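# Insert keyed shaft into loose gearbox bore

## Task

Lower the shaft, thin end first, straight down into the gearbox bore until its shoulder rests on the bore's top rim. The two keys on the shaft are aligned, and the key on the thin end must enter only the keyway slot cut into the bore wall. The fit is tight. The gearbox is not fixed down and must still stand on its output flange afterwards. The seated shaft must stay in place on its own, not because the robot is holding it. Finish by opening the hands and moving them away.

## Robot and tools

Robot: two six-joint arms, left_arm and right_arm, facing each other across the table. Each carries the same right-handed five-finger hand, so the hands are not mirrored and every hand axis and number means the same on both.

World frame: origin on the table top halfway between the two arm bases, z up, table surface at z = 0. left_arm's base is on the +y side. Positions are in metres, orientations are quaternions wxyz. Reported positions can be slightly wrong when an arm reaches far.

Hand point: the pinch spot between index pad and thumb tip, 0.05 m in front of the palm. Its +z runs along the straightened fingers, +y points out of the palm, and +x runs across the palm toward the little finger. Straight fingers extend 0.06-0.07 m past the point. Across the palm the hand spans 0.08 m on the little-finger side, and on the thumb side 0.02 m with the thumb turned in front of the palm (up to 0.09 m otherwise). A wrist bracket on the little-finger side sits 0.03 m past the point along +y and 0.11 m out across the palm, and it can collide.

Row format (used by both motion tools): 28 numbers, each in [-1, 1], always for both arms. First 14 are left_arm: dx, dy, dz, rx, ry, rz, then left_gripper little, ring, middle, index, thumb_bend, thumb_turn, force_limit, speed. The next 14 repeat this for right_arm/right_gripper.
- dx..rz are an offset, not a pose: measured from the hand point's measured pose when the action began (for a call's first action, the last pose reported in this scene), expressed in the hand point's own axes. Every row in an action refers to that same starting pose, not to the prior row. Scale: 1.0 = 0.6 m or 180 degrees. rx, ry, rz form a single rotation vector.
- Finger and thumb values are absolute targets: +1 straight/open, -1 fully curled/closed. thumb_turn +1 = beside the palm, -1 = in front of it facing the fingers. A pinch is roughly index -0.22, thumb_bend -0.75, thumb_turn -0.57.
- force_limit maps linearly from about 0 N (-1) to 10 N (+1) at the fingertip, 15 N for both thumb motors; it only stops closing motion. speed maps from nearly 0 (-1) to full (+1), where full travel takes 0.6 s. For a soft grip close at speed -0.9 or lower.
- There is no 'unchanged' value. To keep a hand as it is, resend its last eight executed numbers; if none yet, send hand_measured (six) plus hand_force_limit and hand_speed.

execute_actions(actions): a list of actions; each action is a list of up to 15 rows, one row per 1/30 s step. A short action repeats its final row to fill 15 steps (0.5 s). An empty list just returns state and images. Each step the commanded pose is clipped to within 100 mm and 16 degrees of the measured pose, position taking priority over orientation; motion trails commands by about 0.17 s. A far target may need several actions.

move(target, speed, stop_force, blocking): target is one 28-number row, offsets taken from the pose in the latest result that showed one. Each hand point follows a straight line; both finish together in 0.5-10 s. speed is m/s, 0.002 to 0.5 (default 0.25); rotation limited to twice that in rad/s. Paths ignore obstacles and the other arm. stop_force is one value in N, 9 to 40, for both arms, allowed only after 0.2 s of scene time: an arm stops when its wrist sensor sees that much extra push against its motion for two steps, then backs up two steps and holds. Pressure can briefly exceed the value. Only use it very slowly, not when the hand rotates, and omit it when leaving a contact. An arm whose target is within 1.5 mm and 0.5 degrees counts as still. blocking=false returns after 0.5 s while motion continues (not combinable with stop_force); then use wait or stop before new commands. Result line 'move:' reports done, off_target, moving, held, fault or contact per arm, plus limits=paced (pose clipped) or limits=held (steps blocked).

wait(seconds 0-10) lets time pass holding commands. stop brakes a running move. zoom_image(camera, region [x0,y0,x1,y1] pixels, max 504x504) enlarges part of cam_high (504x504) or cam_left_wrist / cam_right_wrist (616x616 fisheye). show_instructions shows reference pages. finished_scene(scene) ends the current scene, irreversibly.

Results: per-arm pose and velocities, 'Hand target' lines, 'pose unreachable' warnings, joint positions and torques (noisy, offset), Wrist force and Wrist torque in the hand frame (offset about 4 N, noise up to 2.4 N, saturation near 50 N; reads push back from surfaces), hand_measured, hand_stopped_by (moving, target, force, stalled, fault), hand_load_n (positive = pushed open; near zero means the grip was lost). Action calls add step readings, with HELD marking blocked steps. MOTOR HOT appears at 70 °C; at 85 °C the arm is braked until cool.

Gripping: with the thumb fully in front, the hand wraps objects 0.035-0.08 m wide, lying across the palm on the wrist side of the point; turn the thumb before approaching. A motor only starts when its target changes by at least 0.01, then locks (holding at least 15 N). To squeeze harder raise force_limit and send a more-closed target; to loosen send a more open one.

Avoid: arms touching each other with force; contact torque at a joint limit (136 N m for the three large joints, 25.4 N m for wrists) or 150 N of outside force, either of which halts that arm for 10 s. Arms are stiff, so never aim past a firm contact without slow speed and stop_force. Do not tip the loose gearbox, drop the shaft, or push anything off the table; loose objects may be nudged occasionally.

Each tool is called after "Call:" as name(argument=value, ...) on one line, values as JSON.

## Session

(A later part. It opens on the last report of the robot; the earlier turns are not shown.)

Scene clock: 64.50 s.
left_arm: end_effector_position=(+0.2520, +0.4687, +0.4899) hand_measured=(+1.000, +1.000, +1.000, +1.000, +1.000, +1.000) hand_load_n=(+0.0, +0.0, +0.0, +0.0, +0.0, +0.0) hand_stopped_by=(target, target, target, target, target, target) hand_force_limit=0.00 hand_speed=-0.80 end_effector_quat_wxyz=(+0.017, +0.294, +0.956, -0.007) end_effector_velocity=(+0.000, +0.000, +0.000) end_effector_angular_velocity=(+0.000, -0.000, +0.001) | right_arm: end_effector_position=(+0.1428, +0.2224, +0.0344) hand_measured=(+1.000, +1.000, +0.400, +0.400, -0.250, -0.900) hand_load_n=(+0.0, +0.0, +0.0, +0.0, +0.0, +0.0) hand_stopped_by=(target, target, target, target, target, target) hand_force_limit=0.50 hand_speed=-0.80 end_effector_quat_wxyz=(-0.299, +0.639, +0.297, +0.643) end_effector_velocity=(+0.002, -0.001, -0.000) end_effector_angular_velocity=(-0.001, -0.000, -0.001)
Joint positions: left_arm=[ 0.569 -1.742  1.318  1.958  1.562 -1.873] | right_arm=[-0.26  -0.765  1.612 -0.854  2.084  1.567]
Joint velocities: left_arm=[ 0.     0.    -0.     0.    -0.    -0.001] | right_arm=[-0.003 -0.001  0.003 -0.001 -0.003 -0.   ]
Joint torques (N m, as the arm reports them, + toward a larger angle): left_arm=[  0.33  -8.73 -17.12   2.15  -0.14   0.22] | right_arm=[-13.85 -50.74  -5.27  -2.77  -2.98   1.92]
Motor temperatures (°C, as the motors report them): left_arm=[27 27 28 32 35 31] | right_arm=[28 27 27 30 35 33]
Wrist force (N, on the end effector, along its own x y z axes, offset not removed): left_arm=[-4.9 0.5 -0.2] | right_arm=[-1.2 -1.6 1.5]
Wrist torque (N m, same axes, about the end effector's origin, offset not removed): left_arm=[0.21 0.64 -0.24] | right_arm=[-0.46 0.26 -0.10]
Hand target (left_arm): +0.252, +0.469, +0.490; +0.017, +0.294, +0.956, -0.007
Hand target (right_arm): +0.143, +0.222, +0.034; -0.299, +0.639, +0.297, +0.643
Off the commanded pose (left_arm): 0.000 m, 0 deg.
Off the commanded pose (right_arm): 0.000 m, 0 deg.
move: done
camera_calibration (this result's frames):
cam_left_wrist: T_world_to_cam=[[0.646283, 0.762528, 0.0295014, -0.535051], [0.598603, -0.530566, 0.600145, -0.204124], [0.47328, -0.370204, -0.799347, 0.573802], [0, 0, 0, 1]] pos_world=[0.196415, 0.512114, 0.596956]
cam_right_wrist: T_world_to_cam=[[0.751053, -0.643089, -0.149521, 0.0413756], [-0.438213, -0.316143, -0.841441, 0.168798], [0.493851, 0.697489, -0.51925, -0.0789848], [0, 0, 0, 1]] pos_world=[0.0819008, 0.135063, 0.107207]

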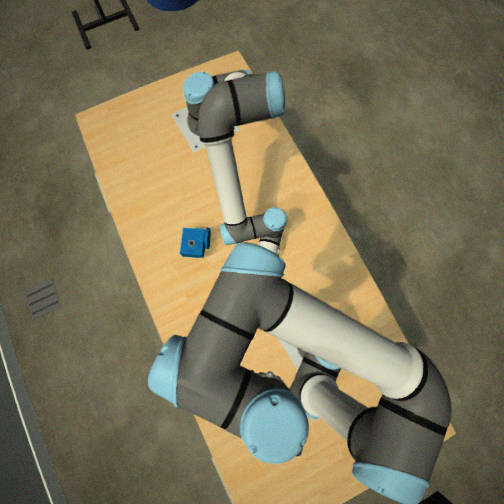

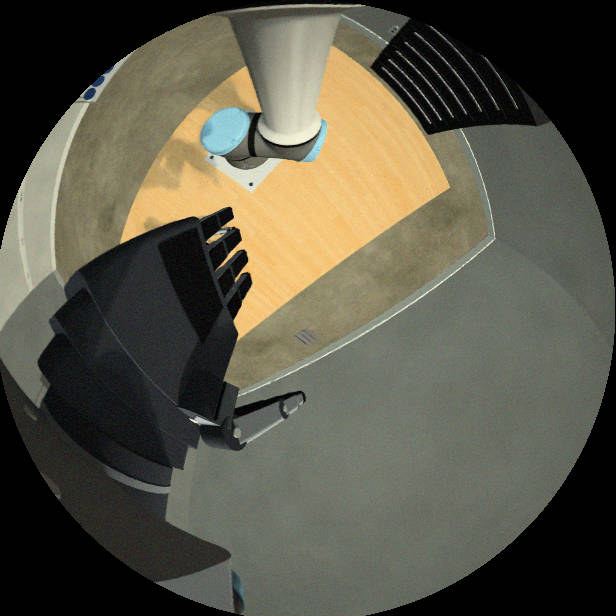

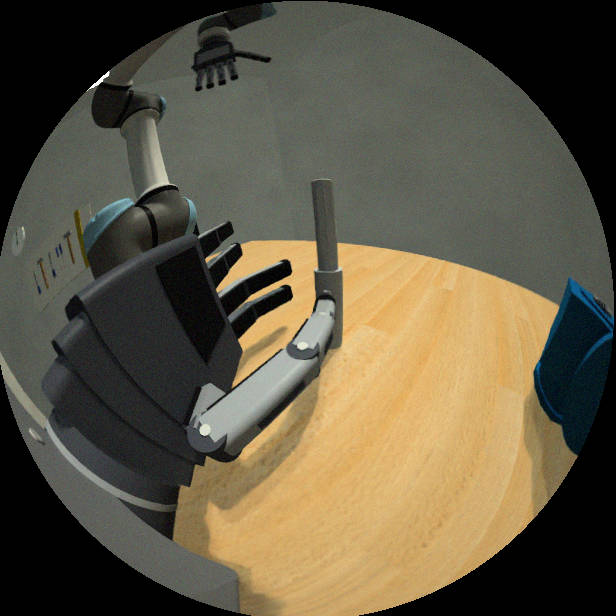

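Call:
move(target=[0,0,0,0,0,0,1,1,1,1,1,1,0,-0.8,0,0,-0.013,0,0,0,1,1,0.5,0.5,-0.25,-0.9,0.5,-0.8], speed=0.03)

Call:
move(target=[0,0,0,0,0,0,1,1,1,1,1,1,0,-0.8,0,0.024,0,0,0,0,1,1,0.5,0.5,-0.25,-0.9,0.5,-0.8], speed=0.02)

Call:
zoom_image(camera="cam_right_wrist", region=[220,150,440,370])

Scene clock: 65.47 s.
left_arm: end_effector_position=(+0.2520, +0.4687, +0.4899) hand_measured=(+1.000, +1.000, +1.000, +1.000, +1.000, +1.000) hand_load_n=(+0.0, +0.0, +0.0, +0.0, +0.0, +0.0) hand_stopped_by=(target, target, target, target, target, target) hand_force_limit=0.00 hand_speed=-0.80 end_effector_quat_wxyz=(+0.017, +0.294, +0.956, -0.007) end_effector_velocity=(-0.000, +0.000, -0.000) end_effector_angular_velocity=(+0.002, +0.001, +0.001) | right_arm: end_effector_position=(+0.1378, +0.2165, +0.0343) hand_measured=(+1.000, +1.000, +0.500, +0.500, -0.250, -0.900) hand_load_n=(+0.0, +0.0, +0.0, +0.0, +0.0, +0.0) hand_stopped_by=(target, target, target, target, target, target) hand_force_limit=0.50 hand_speed=-0.80 end_effector_quat_wxyz=(-0.299, +0.639, +0.297, +0.643) end_effector_velocity=(-0.001, -0.001, -0.000) end_effector_angular_velocity=(-0.000, +0.000, -0.000)
Joint positions: left_arm=[ 0.569 -1.742  1.318  1.958  1.562 -1.873] | right_arm=[-0.254 -0.774  1.631 -0.864  2.09   1.567]
Joint velocities: left_arm=[-0.    -0.     0.002  0.001 -0.    -0.001] | right_arm=[ 0.001 -0.001  0.003 -0.001  0.002  0.   ]
Joint torques (N m, as the arm reports them, + toward a larger angle): left_arm=[  0.15  -8.87 -17.07   2.11  -0.05   0.35] | right_arm=[ 12.68 -50.11  -5.25  -2.91   2.7   -0.7 ]
Motor temperatures (°C, as the motors report them): left_arm=[27 27 28 32 35 31] | right_arm=[28 27 27 30 35 33]
Wrist force (N, on the end effector, along its own x y z axes, offset not removed): left_arm=[-5.1 -1.8 1.5] | right_arm=[1.3 -3.0 1.9]
Wrist torque (N m, same axes, about the end effector's origin, offset not removed): left_arm=[-0.37 0.79 -0.42] | right_arm=[-0.61 -0.05 0.12]
Hand target (left_arm): +0.252, +0.469, +0.490; +0.017, +0.294, +0.956, -0.007
Hand target (right_arm): +0.138, +0.216, +0.034; -0.299, +0.639, +0.297, +0.643
Off the commanded pose (left_arm): 0.000 m, 0 deg.
Off the commanded pose (right_arm): 0.000 m, 0 deg.
move: done
camera_calibration (this result's frames):
cam_left_wrist: T_world_to_cam=[[0.646283, 0.762528, 0.0295014, -0.535051], [0.598603, -0.530566, 0.600145, -0.204124], [0.47328, -0.370204, -0.799347, 0.573802], [0, 0, 0, 1]] pos_world=[0.196415, 0.512114, 0.596956]
cam_right_wrist: T_world_to_cam=[[0.751032, -0.6431, -0.149579, 0.0413206], [-0.438258, -0.316102, -0.841433, 0.16471], [0.493843, 0.697497, -0.519246, -0.072462], [0, 0, 0, 1]] pos_world=[0.0769372, 0.129181, 0.107148]

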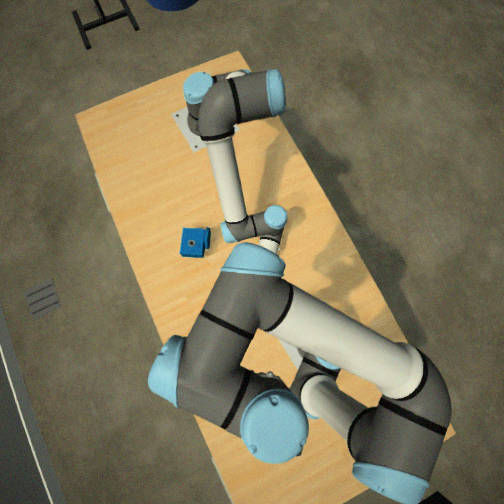

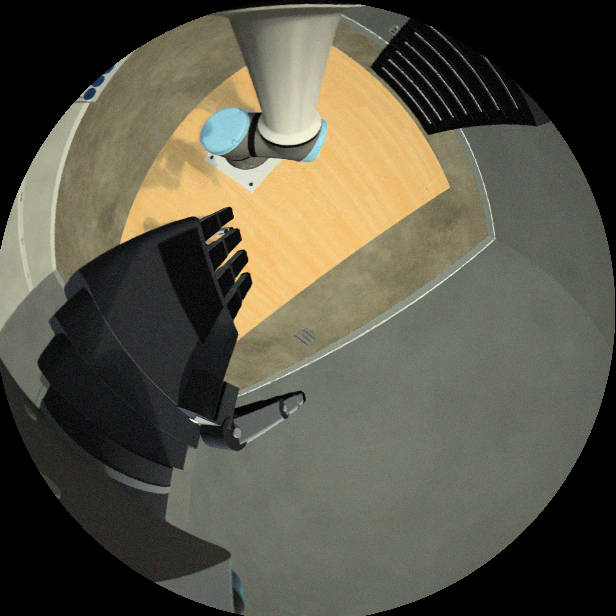

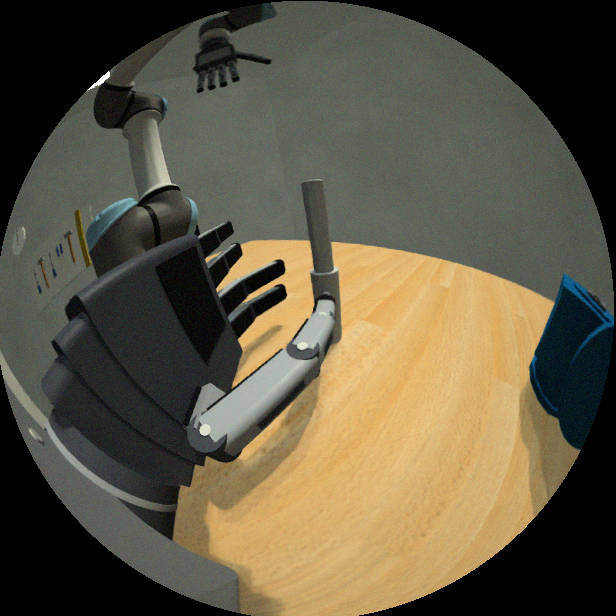

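Scene clock: 66.47 s.
left_arm: end_effector_position=(+0.2520, +0.4687, +0.4899) hand_measured=(+1.000, +1.000, +1.000, +1.000, +1.000, +1.000) hand_load_n=(+0.0, +0.0, +0.0, +0.0, +0.0, +0.0) hand_stopped_by=(target, target, target, target, target, target) hand_force_limit=0.00 hand_speed=-0.80 end_effector_quat_wxyz=(+0.017, +0.294, +0.956, -0.007) end_effector_velocity=(-0.000, +0.000, -0.000) end_effector_angular_velocity=(+0.002, +0.002, +0.001) | right_arm: end_effector_position=(+0.1487, +0.2072, +0.0343) hand_measured=(+1.000, +1.000, +0.500, +0.500, -0.250, -0.900) hand_load_n=(+0.0, +0.0, +0.0, +0.0, +0.0, +0.0) hand_stopped_by=(target, target, target, target, target, target) hand_force_limit=0.50 hand_speed=-0.80 end_effector_quat_wxyz=(-0.299, +0.639, +0.297, +0.643) end_effector_velocity=(+0.001, -0.001, -0.000) end_effector_angular_velocity=(-0.001, +0.000, -0.000)
Joint positions: left_arm=[ 0.569 -1.742  1.318  1.958  1.562 -1.873] | right_arm=[-0.276 -0.789  1.664 -0.882  2.068  1.568]
Joint velocities: left_arm=[-0.     0.     0.001  0.001  0.001 -0.002] | right_arm=[-0.002 -0.001  0.002  0.    -0.002 -0.   ]
Joint torques (N m, as the arm reports them, + toward a larger angle): left_arm=[  0.42  -9.1  -16.5    2.14  -0.16   0.32] | right_arm=[-14.45 -49.1   -6.15  -2.98  -3.06   1.89]
Motor temperatures (°C, as the motors report them): left_arm=[27 27 28 32 35 31] | right_arm=[28 27 27 30 35 33]
Wrist force (N, on the end effector, along its own x y z axes, offset not removed): left_arm=[-1.2 2.8 0.1] | right_arm=[-0.7 0.0 2.6]
Wrist torque (N m, same axes, about the end effector's origin, offset not removed): left_arm=[0.50 0.13 0.06] | right_arm=[-0.25 0.32 0.12]
Hand target (left_arm): +0.252, +0.469, +0.490; +0.017, +0.294, +0.956, -0.007
Hand target (right_arm): +0.149, +0.207, +0.034; -0.299, +0.639, +0.297, +0.643
Off the commanded pose (left_arm): 0.000 m, 0 deg.
Off the commanded pose (right_arm): 0.000 m, 0 deg.
move: done
camera_calibration (this result's frames):
cam_left_wrist: T_world_to_cam=[[0.646283, 0.762528, 0.0295015, -0.535051], [0.598603, -0.530566, 0.600145, -0.204124], [0.47328, -0.370204, -0.799347, 0.573802], [0, 0, 0, 1]] pos_world=[0.196415, 0.512114, 0.596956]
cam_right_wrist: T_world_to_cam=[[0.751019, -0.64311, -0.149604, 0.0271665], [-0.438288, -0.316093, -0.841421, 0.166584], [0.493837, 0.697492, -0.519259, -0.0714097], [0, 0, 0, 1]] pos_world=[0.0878741, 0.119935, 0.107152]

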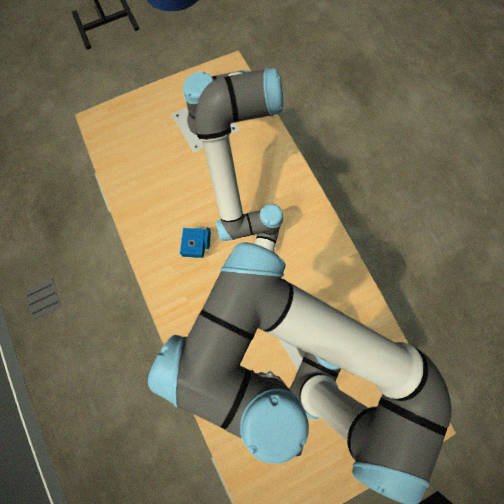

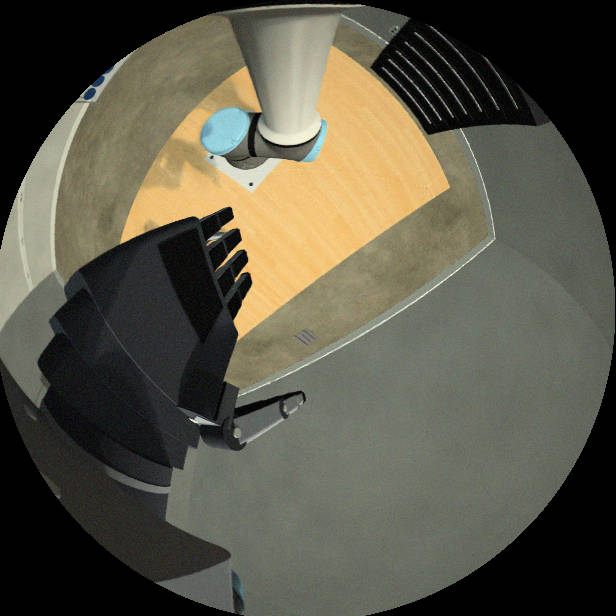

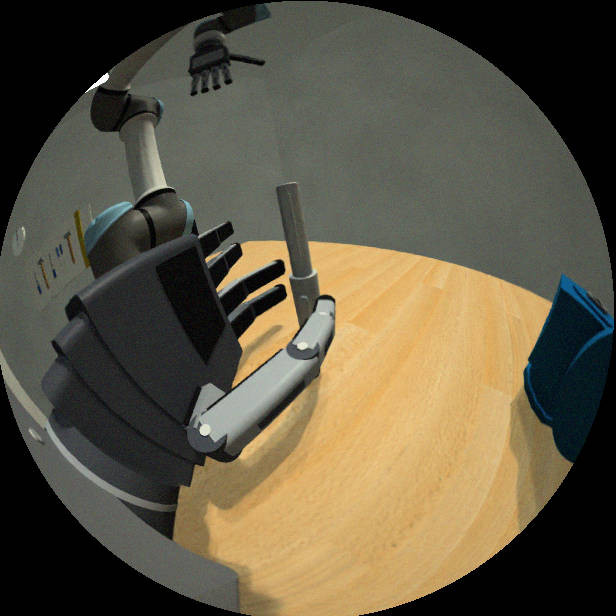

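Region (220, 150, 440, 370) of cam_right_wrist's 616x616 image, scaled by 2.291, with more detail than that image has.

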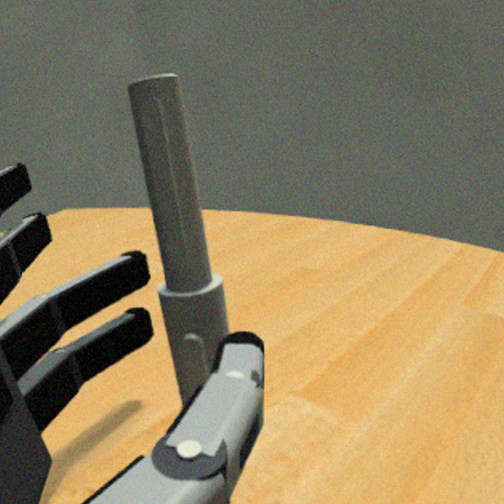

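Call:
move(target=[0,0,0,0,0,0,1,1,1,1,1,1,0,-0.8,-0.006,-0.008,0.01,0,0,0,1,1,0.2,0.2,-0.25,-0.9,0.5,-0.8], speed=0.01)

Call:
zoom_image(camera="cam_right_wrist", region=[220,150,440,370])

Scene clock: 67.77 s.
left_arm: end_effector_position=(+0.2520, +0.4687, +0.4899) hand_measured=(+1.000, +1.000, +1.000, +1.000, +1.000, +1.000) hand_load_n=(+0.0, +0.0, +0.0, +0.0, +0.0, +0.0) hand_stopped_by=(target, target, target, target, target, target) hand_force_limit=0.00 hand_speed=-0.80 end_effector_quat_wxyz=(+0.017, +0.294, +0.956, -0.007) end_effector_velocity=(+0.000, -0.001, -0.001) end_effector_angular_velocity=(+0.000, +0.001, +0.001) | right_arm: end_effector_position=(+0.1490, +0.2149, +0.0308) hand_measured=(+1.000, +1.000, +0.200, +0.200, -0.250, -0.900) hand_load_n=(+0.0, +0.0, +0.0, +0.0, +0.0, +0.0) hand_stopped_by=(target, target, target, target, target, target) hand_force_limit=0.50 hand_speed=-0.80 end_effector_quat_wxyz=(-0.299, +0.639, +0.297, +0.643) end_effector_velocity=(+0.000, +0.000, -0.000) end_effector_angular_velocity=(+0.000, -0.000, -0.000)
Joint positions: left_arm=[ 0.569 -1.742  1.318  1.958  1.562 -1.873] | right_arm=[-0.274 -0.771  1.638 -0.874  2.07   1.568]
Joint velocities: left_arm=[ 0.     0.002  0.    -0.001  0.001 -0.001] | right_arm=[ 0.     0.001 -0.001 -0.     0.001 -0.   ]
Joint torques (N m, as the arm reports them, + toward a larger angle): left_arm=[  0.26  -8.51 -17.09   2.26  -0.1    0.26] | right_arm=[ 12.17 -35.8  -26.13  -0.02   2.84  -0.49]
Motor temperatures (°C, as the motors report them): left_arm=[27 27 28 32 35 31] | right_arm=[28 27 27 30 35 33]
Wrist force (N, on the end effector, along its own x y z axes, offset not removed): left_arm=[-0.9 -0.7 -1.1] | right_arm=[-1.0 -3.8 1.9]
Wrist torque (N m, same axes, about the end effector's origin, offset not removed): left_arm=[0.11 0.17 -0.14] | right_arm=[-0.71 0.35 0.01]
Hand target (left_arm): +0.252, +0.469, +0.490; +0.017, +0.294, +0.956, -0.007
Hand target (right_arm): +0.149, +0.215, +0.031; -0.299, +0.639, +0.297, +0.643
Off the commanded pose (left_arm): 0.000 m, 0 deg.
Off the commanded pose (right_arm): 0.000 m, 0 deg.
move: done
camera_calibration (this result's frames):
cam_left_wrist: T_world_to_cam=[[0.646283, 0.762528, 0.0295013, -0.535051], [0.598603, -0.530567, 0.600145, -0.204124], [0.473279, -0.370204, -0.799347, 0.573802], [0, 0, 0, 1]] pos_world=[0.196415, 0.512114, 0.596956]
cam_right_wrist: T_world_to_cam=[[0.751018, -0.643106, -0.149624, 0.0313983], [-0.4383, -0.316082, -0.841419, 0.166123], [0.493828, 0.697501, -0.519256, -0.0787181], [0, 0, 0, 1]] pos_world=[0.088104, 0.127607, 0.103602]

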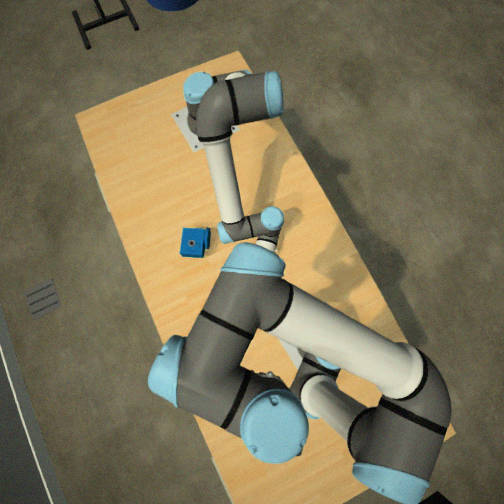

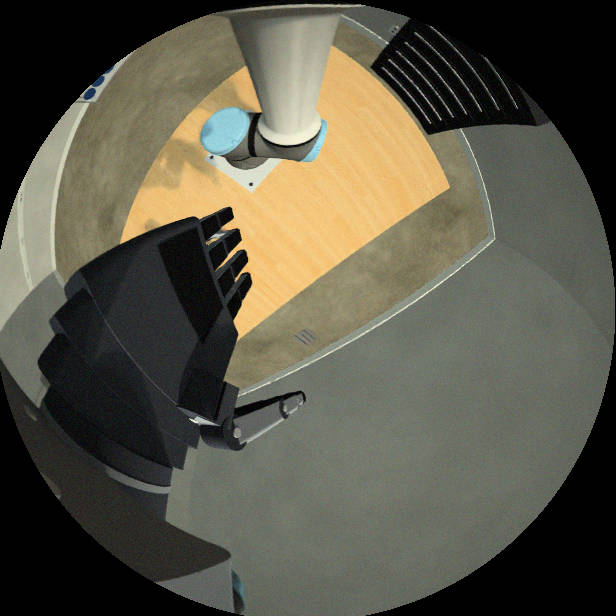

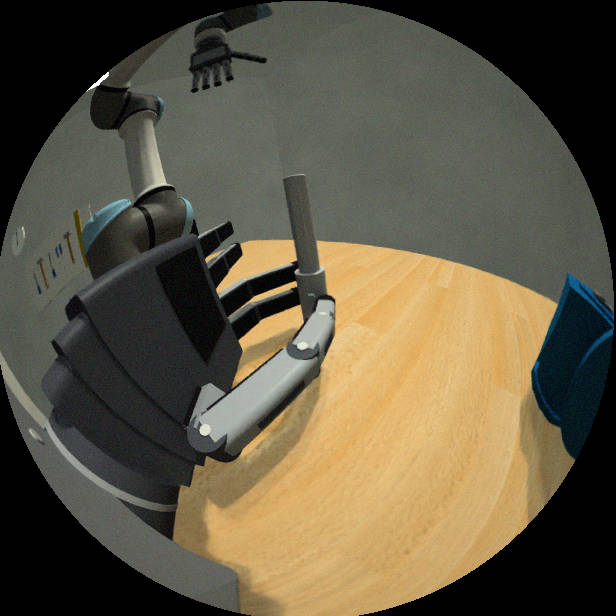

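Region (220, 150, 440, 370) of cam_right_wrist's 616x616 image, scaled by 2.291, with more detail than that image has.

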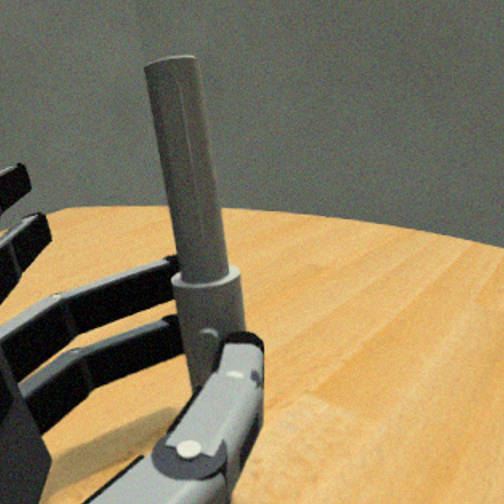

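Call:
execute_actions(actions=[[[0,0,0,0,0,0,1,1,1,1,1,1,0,-0.8,0,0,0,0,0,0,1,1,0.08,0.08,-0.4,-0.9,0.3,-0.85]],[[0,0,0,0,0,0,1,1,1,1,1,1,0,-0.8,0,0,0,0,0,0,1,1,0.08,0.08,-0.4,-0.9,0.3,-0.85]],[[0,0,0,0,0,0,1,1,1,1,1,1,0,-0.8,0,0,0,0,0,0,1,1,-0.4,-0.4,-0.45,-0.9,0.55,-0.85]],[[0,0,0,0,0,0,1,1,1,1,1,1,0,-0.8,0,0,0,0,0,0,1,1,-0.4,-0.4,-0.45,-0.9,0.55,-0.85]],[[0,0,0,0,0,0,1,1,1,1,1,1,0,-0.8,0,0,0,0,0,0,1,1,-0.4,-0.4,-0.45,-0.9,0.55,-0.85]]])

Call:
zoom_image(camera="cam_right_wrist", region=[220,150,440,370])

Scene clock: 70.43 s.
left_arm: end_effector_position=(+0.2520, +0.4687, +0.4899) hand_measured=(+1.000, +1.000, +1.000, +1.000, +1.000, +1.000) hand_load_n=(+0.0, +0.0, +0.0, +0.0, +0.0, +0.0) hand_stopped_by=(target, target, target, target, target, target) hand_force_limit=0.00 hand_speed=-0.80 end_effector_quat_wxyz=(+0.017, +0.294, +0.956, -0.007) end_effector_velocity=(+0.000, -0.000, -0.000) end_effector_angular_velocity=(+0.000, -0.001, -0.002) | right_arm: end_effector_position=(+0.1490, +0.2149, +0.0308) hand_measured=(+1.000, +1.000, -0.008, -0.008, -0.438, -0.900) hand_load_n=(+0.0, +0.0, +8.5, +7.5, +9.0, +1.0) hand_stopped_by=(target, target, force, force, target, target) hand_force_limit=0.55 hand_speed=-0.85 end_effector_quat_wxyz=(-0.299, +0.639, +0.297, +0.643) end_effector_velocity=(-0.000, -0.000, -0.000) end_effector_angular_velocity=(-0.000, -0.000, -0.001)
Joint positions: left_arm=[ 0.569 -1.742  1.318  1.958  1.562 -1.873] | right_arm=[-0.274 -0.771  1.638 -0.874  2.07   1.568]
Joint velocities: left_arm=[-0.    -0.     0.001 -0.001 -0.001  0.002] | right_arm=[ 0.001  0.     0.    -0.     0.002 -0.   ]
Joint torques (N m, as the arm reports them, + toward a larger angle): left_arm=[ -0.11  -9.   -17.09   2.09  -0.21   0.27] | right_arm=[ 11.25 -43.81 -16.14  -1.45   2.4   -1.05]
Motor temperatures (°C, as the motors report them): left_arm=[27 27 28 32 35 31] | right_arm=[28 27 27 30 35 33]
Wrist force (N, on the end effector, along its own x y z axes, offset not removed): left_arm=[-4.8 -2.1 0.6] | right_arm=[0.6 0.2 1.8]
Wrist torque (N m, same axes, about the end effector's origin, offset not removed): left_arm=[-0.23 0.49 -0.10] | right_arm=[-0.04 0.03 0.30]
Hand target (left_arm): +0.252, +0.469, +0.490; +0.017, +0.294, +0.956, -0.007
Hand target (right_arm): +0.149, +0.215, +0.031; -0.299, +0.639, +0.297, +0.643
Off the commanded pose (left_arm): 0.000 m, 0 deg.
Off the commanded pose (right_arm): 0.000 m, 0 deg.
Step readings (end_effector_position; steps 1 to 15: 1st action; 16 to 30: 2nd action; 31 to 45: 3rd action; 46 to 60: 4th action; 61 to 75: 5th action):
0: left_arm (+0.2520, +0.4687, +0.4899) | right_arm (+0.1490, +0.2149, +0.0308)
1: left_arm (+0.2520, +0.4687, +0.4899) | right_arm (+0.1490, +0.2149, +0.0308)
2: left_arm (+0.2520, +0.4687, +0.4899) | right_arm (+0.1490, +0.2149, +0.0308)
4: left_arm (+0.2520, +0.4687, +0.4899) | right_arm (+0.1490, +0.2149, +0.0308)
8: left_arm (+0.2520, +0.4687, +0.4899) | right_arm (+0.1490, +0.2149, +0.0308)
15: left_arm (+0.2520, +0.4687, +0.4899) | right_arm (+0.1490, +0.2149, +0.0308)
16: left_arm (+0.2520, +0.4687, +0.4899) | right_arm (+0.1490, +0.2149, +0.0308)
17: left_arm (+0.2520, +0.4687, +0.4899) | right_arm (+0.1490, +0.2149, +0.0308)
19: left_arm (+0.2520, +0.4687, +0.4899) | right_arm (+0.1490, +0.2149, +0.0308)
23: left_arm (+0.2520, +0.4687, +0.4899) | right_arm (+0.1490, +0.2149, +0.0308)
30: left_arm (+0.2520, +0.4687, +0.4899) | right_arm (+0.1490, +0.2149, +0.0308)
31: left_arm (+0.2520, +0.4687, +0.4899) | right_arm (+0.1490, +0.2149, +0.0308)
32: left_arm (+0.2520, +0.4687, +0.4899) | right_arm (+0.1490, +0.2149, +0.0308)
34: left_arm (+0.2520, +0.4687, +0.4899) | right_arm (+0.1490, +0.2149, +0.0308)
38: left_arm (+0.2520, +0.4687, +0.4899) | right_arm (+0.1490, +0.2149, +0.0308)
45: left_arm (+0.2520, +0.4687, +0.4899) | right_arm (+0.1490, +0.2149, +0.0308)
46: left_arm (+0.2520, +0.4687, +0.4899) | right_arm (+0.1490, +0.2149, +0.0308)
47: left_arm (+0.2520, +0.4687, +0.4899) | right_arm (+0.1490, +0.2149, +0.0308)
49: left_arm (+0.2520, +0.4687, +0.4899) | right_arm (+0.1490, +0.2149, +0.0308)
53: left_arm (+0.2520, +0.4687, +0.4899) | right_arm (+0.1490, +0.2149, +0.0308)
60: left_arm (+0.2520, +0.4687, +0.4899) | right_arm (+0.1490, +0.2149, +0.0308)
61: left_arm (+0.2520, +0.4687, +0.4899) | right_arm (+0.1490, +0.2149, +0.0308)
62: left_arm (+0.2520, +0.4687, +0.4899) | right_arm (+0.1490, +0.2149, +0.0308)
64: left_arm (+0.2520, +0.4687, +0.4899) | right_arm (+0.1490, +0.2149, +0.0308)
68: left_arm (+0.2520, +0.4687, +0.4899) | right_arm (+0.1490, +0.2149, +0.0308)
75: end_effector_position above
camera_calibration (this result's frames):
cam_left_wrist: T_world_to_cam=[[0.646283, 0.762528, 0.0295015, -0.535051], [0.598602, -0.530566, 0.600145, -0.204124], [0.47328, -0.370204, -0.799347, 0.573802], [0, 0, 0, 1]] pos_world=[0.196415, 0.512114, 0.596956]
cam_right_wrist: T_world_to_cam=[[0.751016, -0.643107, -0.149625, 0.0314119], [-0.4383, -0.316081, -0.841419, 0.166122], [0.493829, 0.6975, -0.519256, -0.0787387], [0, 0, 0, 1]] pos_world=[0.0881041, 0.12763, 0.103593]

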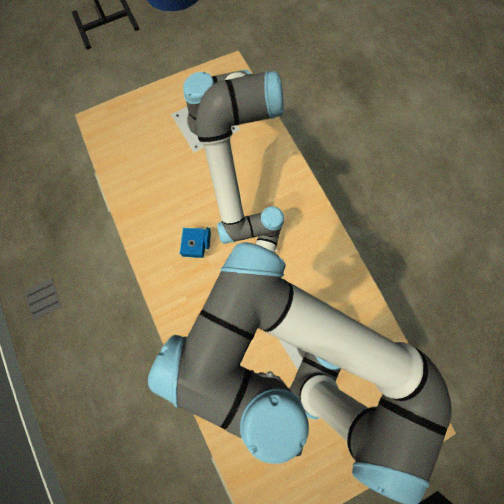

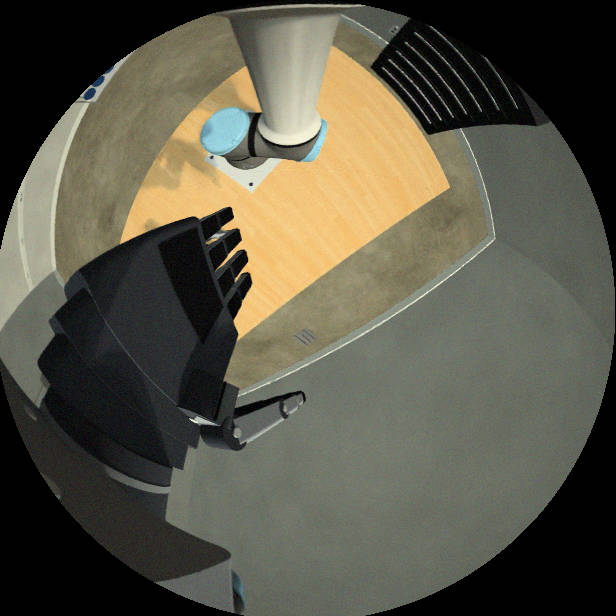

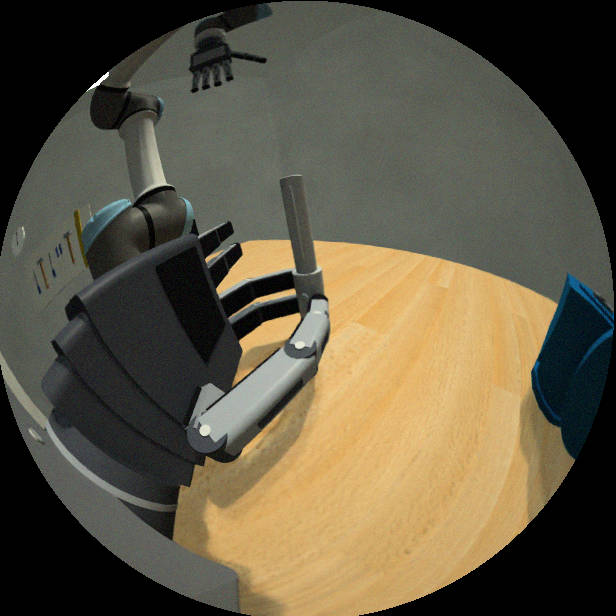

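Region (220, 150, 440, 370) of cam_right_wrist's 616x616 image, scaled by 2.291, with more detail than that image has.

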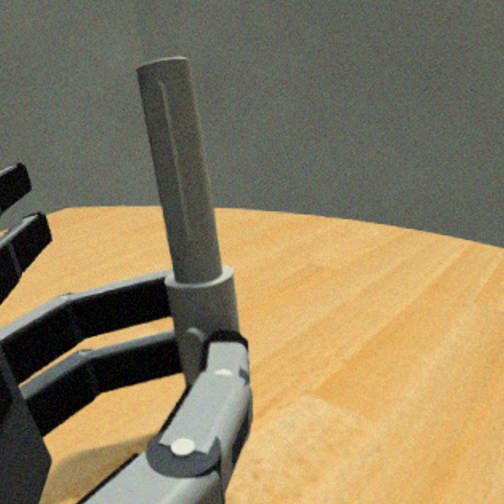

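Call:
move(target=[0,0,0,0,0,0,1,1,1,1,1,1,0,-0.8,0.36,0.05,-0.15,0.083,0,0,1,1,-0.4,-0.4,-0.45,-0.9,0.55,-0.85], speed=0.12)

Call:
zoom_image(camera="cam_high", region=[170,220,220,270])

Scene clock: 73.03 s.
left_arm: end_effector_position=(+0.2520, +0.4687, +0.4899) hand_measured=(+1.000, +1.000, +1.000, +1.000, +1.000, +1.000) hand_load_n=(+0.0, +0.0, +0.0, +0.0, +0.0, +0.0) hand_stopped_by=(target, target, target, target, target, target) hand_force_limit=0.00 hand_speed=-0.80 end_effector_quat_wxyz=(+0.017, +0.294, +0.956, -0.007) end_effector_velocity=(+0.000, -0.001, -0.000) end_effector_angular_velocity=(+0.001, +0.002, -0.000) | right_arm: end_effector_position=(+0.1126, +0.1257, +0.2461) hand_measured=(+1.000, +1.000, -0.008, -0.008, -0.438, -0.900) hand_load_n=(+0.0, +0.0, +8.0, +7.0, +9.5, +1.5) hand_stopped_by=(target, target, force, force, target, target) hand_force_limit=0.55 hand_speed=-0.85 end_effector_quat_wxyz=(-0.379, +0.595, +0.378, +0.599) end_effector_velocity=(-0.000, -0.000, +0.002) end_effector_angular_velocity=(-0.000, +0.000, +0.003)
Joint positions: left_arm=[ 0.569 -1.742  1.318  1.958  1.562 -1.873] | right_arm=[-0.362 -1.378  1.927 -0.555  1.721  1.569]
Joint velocities: left_arm=[-0.     0.002  0.     0.     0.001  0.   ] | right_arm=[-0.001 -0.004  0.     0.004 -0.003 -0.   ]
Joint torques (N m, as the arm reports them, + toward a larger angle): left_arm=[ -0.16  -8.57 -16.91   2.18  -0.12   0.29] | right_arm=[-14.62 -32.91 -11.05  -0.76  -2.99   1.75]
Motor temperatures (°C, as the motors report them): left_arm=[27 27 28 32 35 31] | right_arm=[28 27 27 30 35 33]
Wrist force (N, on the end effector, along its own x y z axes, offset not removed): left_arm=[-2.9 0.7 2.8] | right_arm=[-3.9 -1.3 1.8]
Wrist torque (N m, same axes, about the end effector's origin, offset not removed): left_arm=[0.01 0.35 -0.17] | right_arm=[-0.53 0.49 0.01]
Hand target (left_arm): +0.252, +0.469, +0.490; +0.017, +0.294, +0.956, -0.007
Hand target (right_arm): +0.113, +0.126, +0.246; -0.379, +0.595, +0.378, +0.599
Off the commanded pose (left_arm): 0.000 m, 0 deg.
Off the commanded pose (right_arm): 0.000 m, 0 deg.
move: done
camera_calibration (this result's frames):
cam_left_wrist: T_world_to_cam=[[0.646283, 0.762528, 0.0295015, -0.535051], [0.598603, -0.530567, 0.600145, -0.204124], [0.47328, -0.370204, -0.799347, 0.573802], [0, 0, 0, 1]] pos_world=[0.196415, 0.512114, 0.596956]
cam_right_wrist: T_world_to_cam=[[0.891544, -0.428047, -0.148069, -0.00971459], [-0.341026, -0.419243, -0.84139, 0.305127], [0.298077, 0.800632, -0.519749, 0.122453], [0, 0, 0, 1]] pos_world=[0.0762169, 0.0257248, 0.318937]

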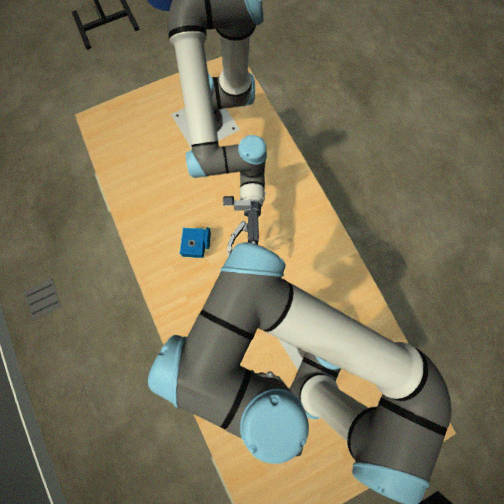

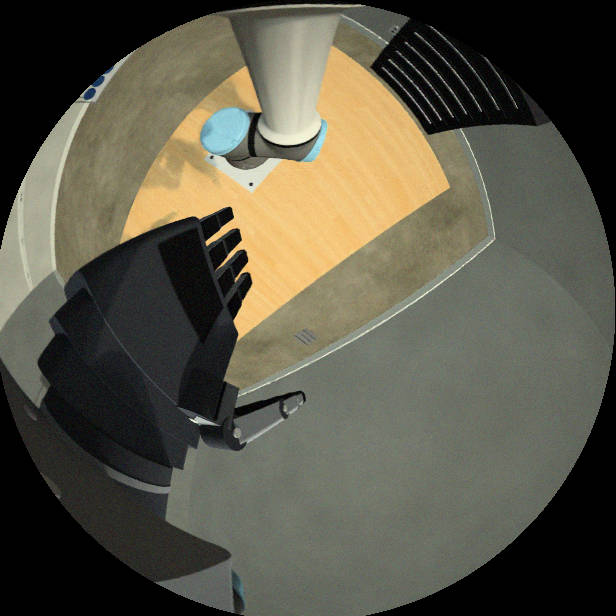

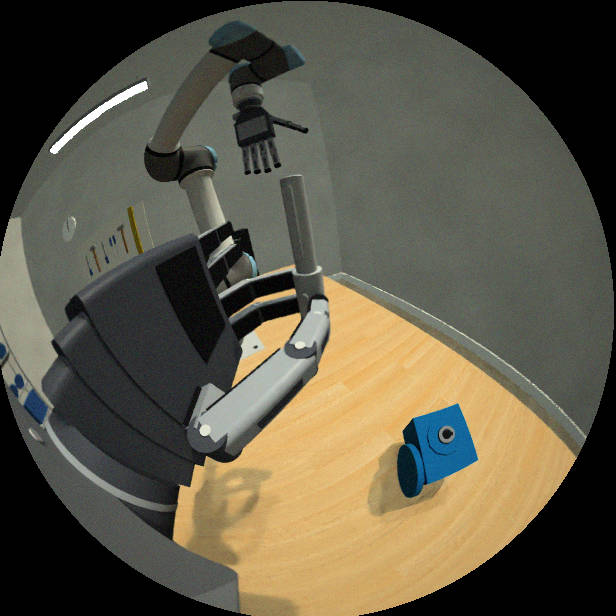

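Region (170, 220, 220, 270) of cam_high's 504x504 image, scaled by 10.080, with more detail than that image has.

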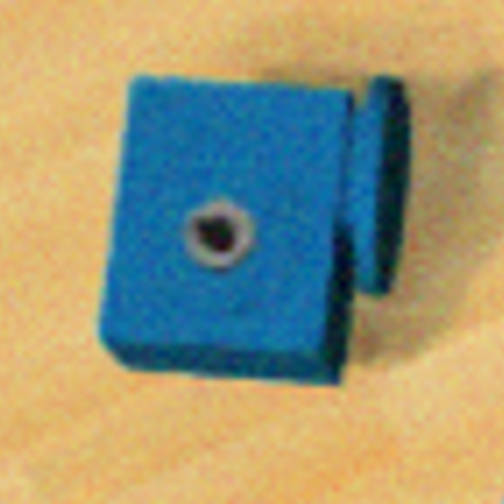

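Call:
zoom_image(camera="cam_right_wrist", region=[400,395,490,485])

Call:
move(target=[0,0,0,0,0,0,1,1,1,1,1,1,0,-0.8,0,0.1,-0.05,0,0,-0.99,1,1,-0.4,-0.4,-0.45,-0.9,0.55,-0.85], speed=0.3)

Region (400, 395, 490, 485) of cam_right_wrist's 616x616 image, scaled by 5.600, with more detail than that image has.

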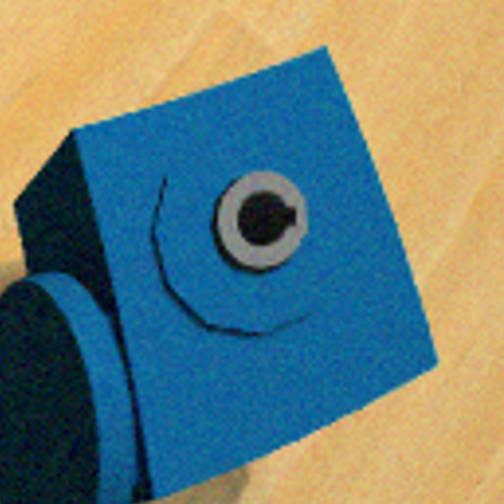

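Scene clock: 80.13 s.
left_arm: end_effector_position=(+0.2520, +0.4687, +0.4899) hand_measured=(+1.000, +1.000, +1.000, +1.000, +1.000, +1.000) hand_load_n=(+0.0, +0.0, +0.0, +0.0, +0.0, +0.0) hand_stopped_by=(target, target, target, target, target, target) hand_force_limit=0.00 hand_speed=-0.80 end_effector_quat_wxyz=(+0.017, +0.294, +0.956, -0.007) end_effector_velocity=(-0.000, +0.001, -0.000) end_effector_angular_velocity=(+0.002, +0.001, +0.001) | right_arm: end_effector_position=(+0.1542, +0.0729, +0.2461) hand_measured=(+1.000, +1.000, -0.008, -0.008, -0.438, -0.900) hand_load_n=(+0.0, +0.0, +8.5, +7.0, +9.5, +0.5) hand_stopped_by=(target, target, force, force, target, target) hand_force_limit=0.55 hand_speed=-0.85 end_effector_quat_wxyz=(+0.593, -0.368, +0.601, +0.389) end_effector_velocity=(-0.000, +0.000, +0.000) end_effector_angular_velocity=(-0.004, -0.008, +0.001)
Joint positions: left_arm=[ 0.569 -1.742  1.318  1.958  1.562 -1.873] | right_arm=[-0.849 -1.443  2.211 -0.775  1.235 -1.537]
Joint velocities: left_arm=[0.001 0.    0.    0.002 0.    0.   ] | right_arm=[-0.001 -0.002 -0.001  0.003 -0.003 -0.009]
Joint torques (N m, as the arm reports them, + toward a larger angle): left_arm=[  0.21  -8.72 -17.21   2.21  -0.03   0.29] | right_arm=[-14.73 -27.36 -29.69  -0.7   -3.03  -1.59]
Motor temperatures (°C, as the motors report them): left_arm=[27 27 28 32 35 31] | right_arm=[28 27 27 30 35 33]
Wrist force (N, on the end effector, along its own x y z axes, offset not removed): left_arm=[-3.3 3.5 0.9] | right_arm=[-1.9 3.0 3.1]
Wrist torque (N m, same axes, about the end effector's origin, offset not removed): left_arm=[0.58 0.45 -0.10] | right_arm=[0.26 0.61 -0.15]
Hand target (left_arm): +0.252, +0.469, +0.490; +0.017, +0.294, +0.956, -0.007
Hand target (right_arm): +0.154, +0.073, +0.246; +0.593, -0.368, +0.601, +0.389
Off the commanded pose (left_arm): 0.000 m, 0 deg.
Off the commanded pose (right_arm): 0.000 m, 0 deg.
move: done
camera_calibration (this result's frames):
cam_left_wrist: T_world_to_cam=[[0.646283, 0.762528, 0.0295014, -0.535051], [0.598603, -0.530566, 0.600145, -0.204124], [0.47328, -0.370204, -0.799347, 0.573802], [0, 0, 0, 1]] pos_world=[0.196415, 0.512114, 0.596956]
cam_right_wrist: T_world_to_cam=[[-0.893057, 0.412308, 0.180144, 0.0637854], [-0.0867843, -0.550694, 0.830183, -0.143828], [0.441495, 0.725767, 0.527583, -0.122043], [0, 0, 0, 1]] pos_world=[0.0983633, -0.0169297, 0.172301]

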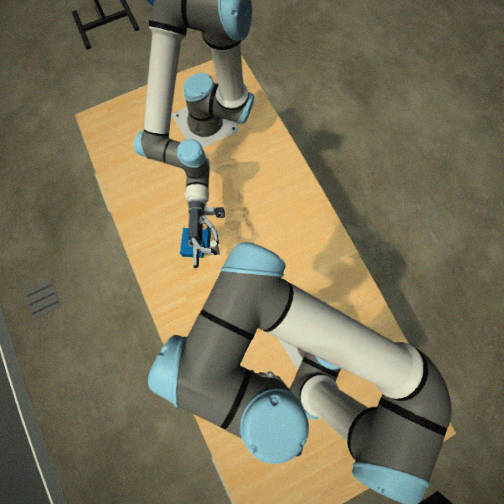

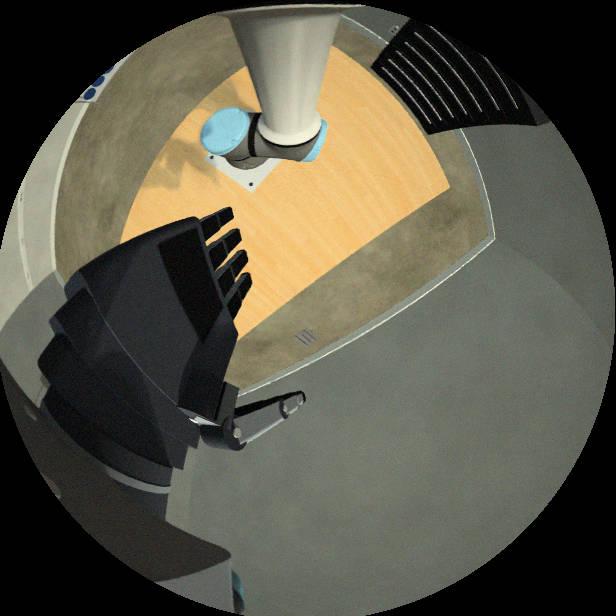

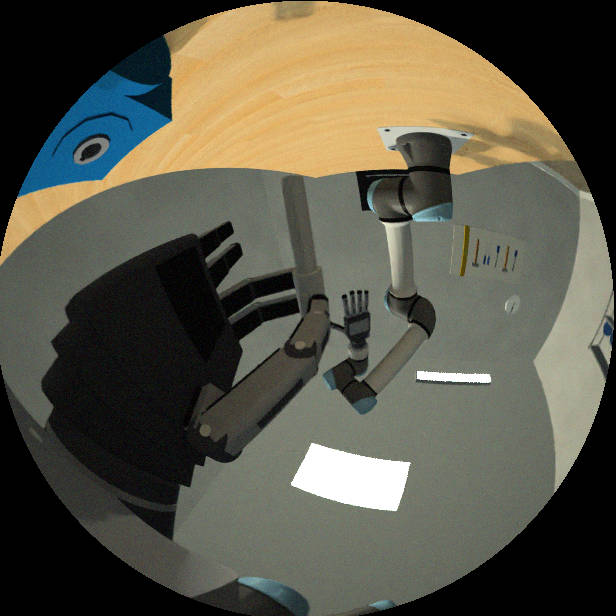

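Call:
move(target=[0,0,0,0,0,0,1,1,1,1,1,1,0,-0.8,0.065,-0.17,-0.074,-0.139,0,-0.003,1,1,-0.4,-0.4,-0.45,-0.9,0.55,-0.85], speed=0.12)

Call:
zoom_image(camera="cam_right_wrist", region=[220,90,380,250])

Call:
zoom_image(camera="cam_high", region=[150,200,230,280])

Scene clock: 83.37 s.
left_arm: end_effector_position=(+0.2520, +0.4687, +0.4899) hand_measured=(+1.000, +1.000, +1.000, +1.000, +1.000, +1.000) hand_load_n=(+0.0, +0.0, +0.0, +0.0, +0.0, +0.0) hand_stopped_by=(target, target, target, target, target, target) hand_force_limit=0.00 hand_speed=-0.80 end_effector_quat_wxyz=(+0.017, +0.294, +0.956, -0.007) end_effector_velocity=(-0.000, -0.000, +0.000) end_effector_angular_velocity=(+0.000, -0.000, +0.000) | right_arm: end_effector_position=(+0.2265, -0.0102, +0.2040) hand_measured=(+1.000, +1.000, -0.008, -0.008, -0.438, -0.900) hand_load_n=(+0.0, +0.0, +8.5, +7.0, +9.5, +0.5) hand_stopped_by=(target, target, force, force, target, target) hand_force_limit=0.55 hand_speed=-0.85 end_effector_quat_wxyz=(+0.501, -0.490, +0.501, +0.507) end_effector_velocity=(+0.000, -0.001, -0.000) end_effector_angular_velocity=(+0.001, +0.002, +0.005)
Joint positions: left_arm=[ 0.569 -1.742  1.318  1.958  1.562 -1.873] | right_arm=[-1.313 -1.258  2.126 -0.919  0.335 -1.506]
Joint velocities: left_arm=[-0.001 -0.    -0.     0.    -0.    -0.001] | right_arm=[-0.002  0.003 -0.002 -0.004 -0.008  0.004]
Joint torques (N m, as the arm reports them, + toward a larger angle): left_arm=[  0.58  -9.   -16.32   2.2   -0.09   0.14] | right_arm=[-15.1  -19.04 -25.44  -2.29  -2.89   2.22]
Motor temperatures (°C, as the motors report them): left_arm=[27 27 28 32 35 31] | right_arm=[28 27 27 30 35 33]
Wrist force (N, on the end effector, along its own x y z axes, offset not removed): left_arm=[-5.3 -1.3 2.1] | right_arm=[0.5 1.3 0.2]
Wrist torque (N m, same axes, about the end effector's origin, offset not removed): left_arm=[-0.27 0.85 -0.39] | right_arm=[0.07 0.43 0.01]
Hand target (left_arm): +0.252, +0.469, +0.490; +0.017, +0.294, +0.956, -0.007
Hand target (right_arm): +0.227, -0.010, +0.204; +0.501, -0.490, +0.501, +0.507
Off the commanded pose (left_arm): 0.000 m, 0 deg.
Off the commanded pose (right_arm): 0.000 m, 0 deg.
move: done
camera_calibration (this result's frames):
cam_left_wrist: T_world_to_cam=[[0.646283, 0.762528, 0.0295017, -0.535051], [0.598603, -0.530567, 0.600145, -0.204124], [0.47328, -0.370204, -0.799347, 0.573802], [0, 0, 0, 1]] pos_world=[0.196415, 0.512114, 0.596956]
cam_right_wrist: T_world_to_cam=[[-0.986123, -0.00522223, 0.165936, 0.189884], [0.141994, -0.544425, 0.826704, -0.19931], [0.0860227, 0.838793, 0.537611, 0.00816056], [0, 0, 0, 1]] pos_world=[0.214848, -0.114363, 0.128874]

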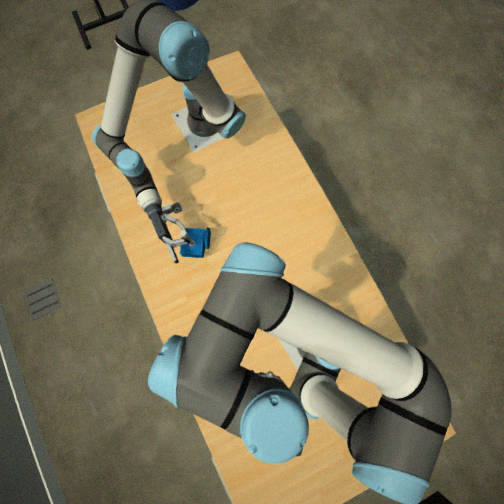

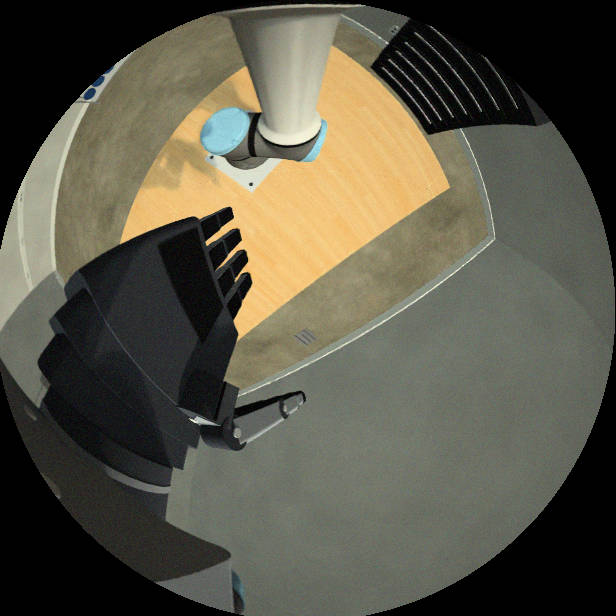

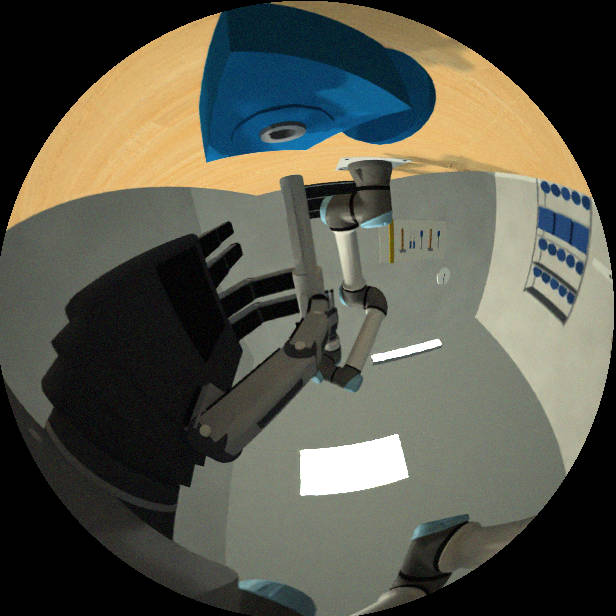

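Region (220, 90, 380, 250) of cam_right_wrist's 616x616 image, scaled by 3.150, with more detail than that image has.

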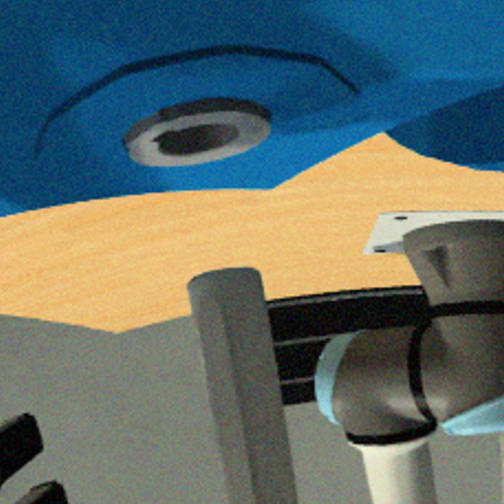

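Region (150, 200, 230, 280) of cam_high's 504x504 image, scaled by 6.300, with more detail than that image has.

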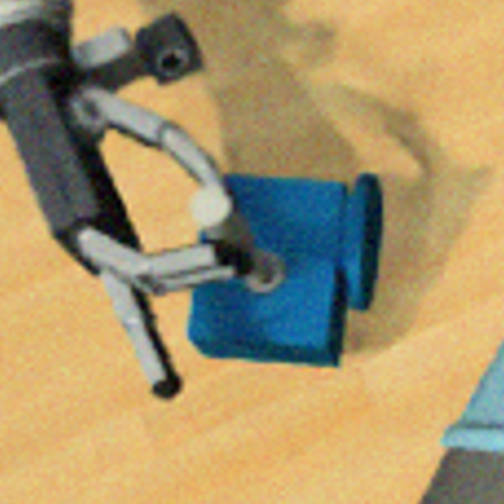

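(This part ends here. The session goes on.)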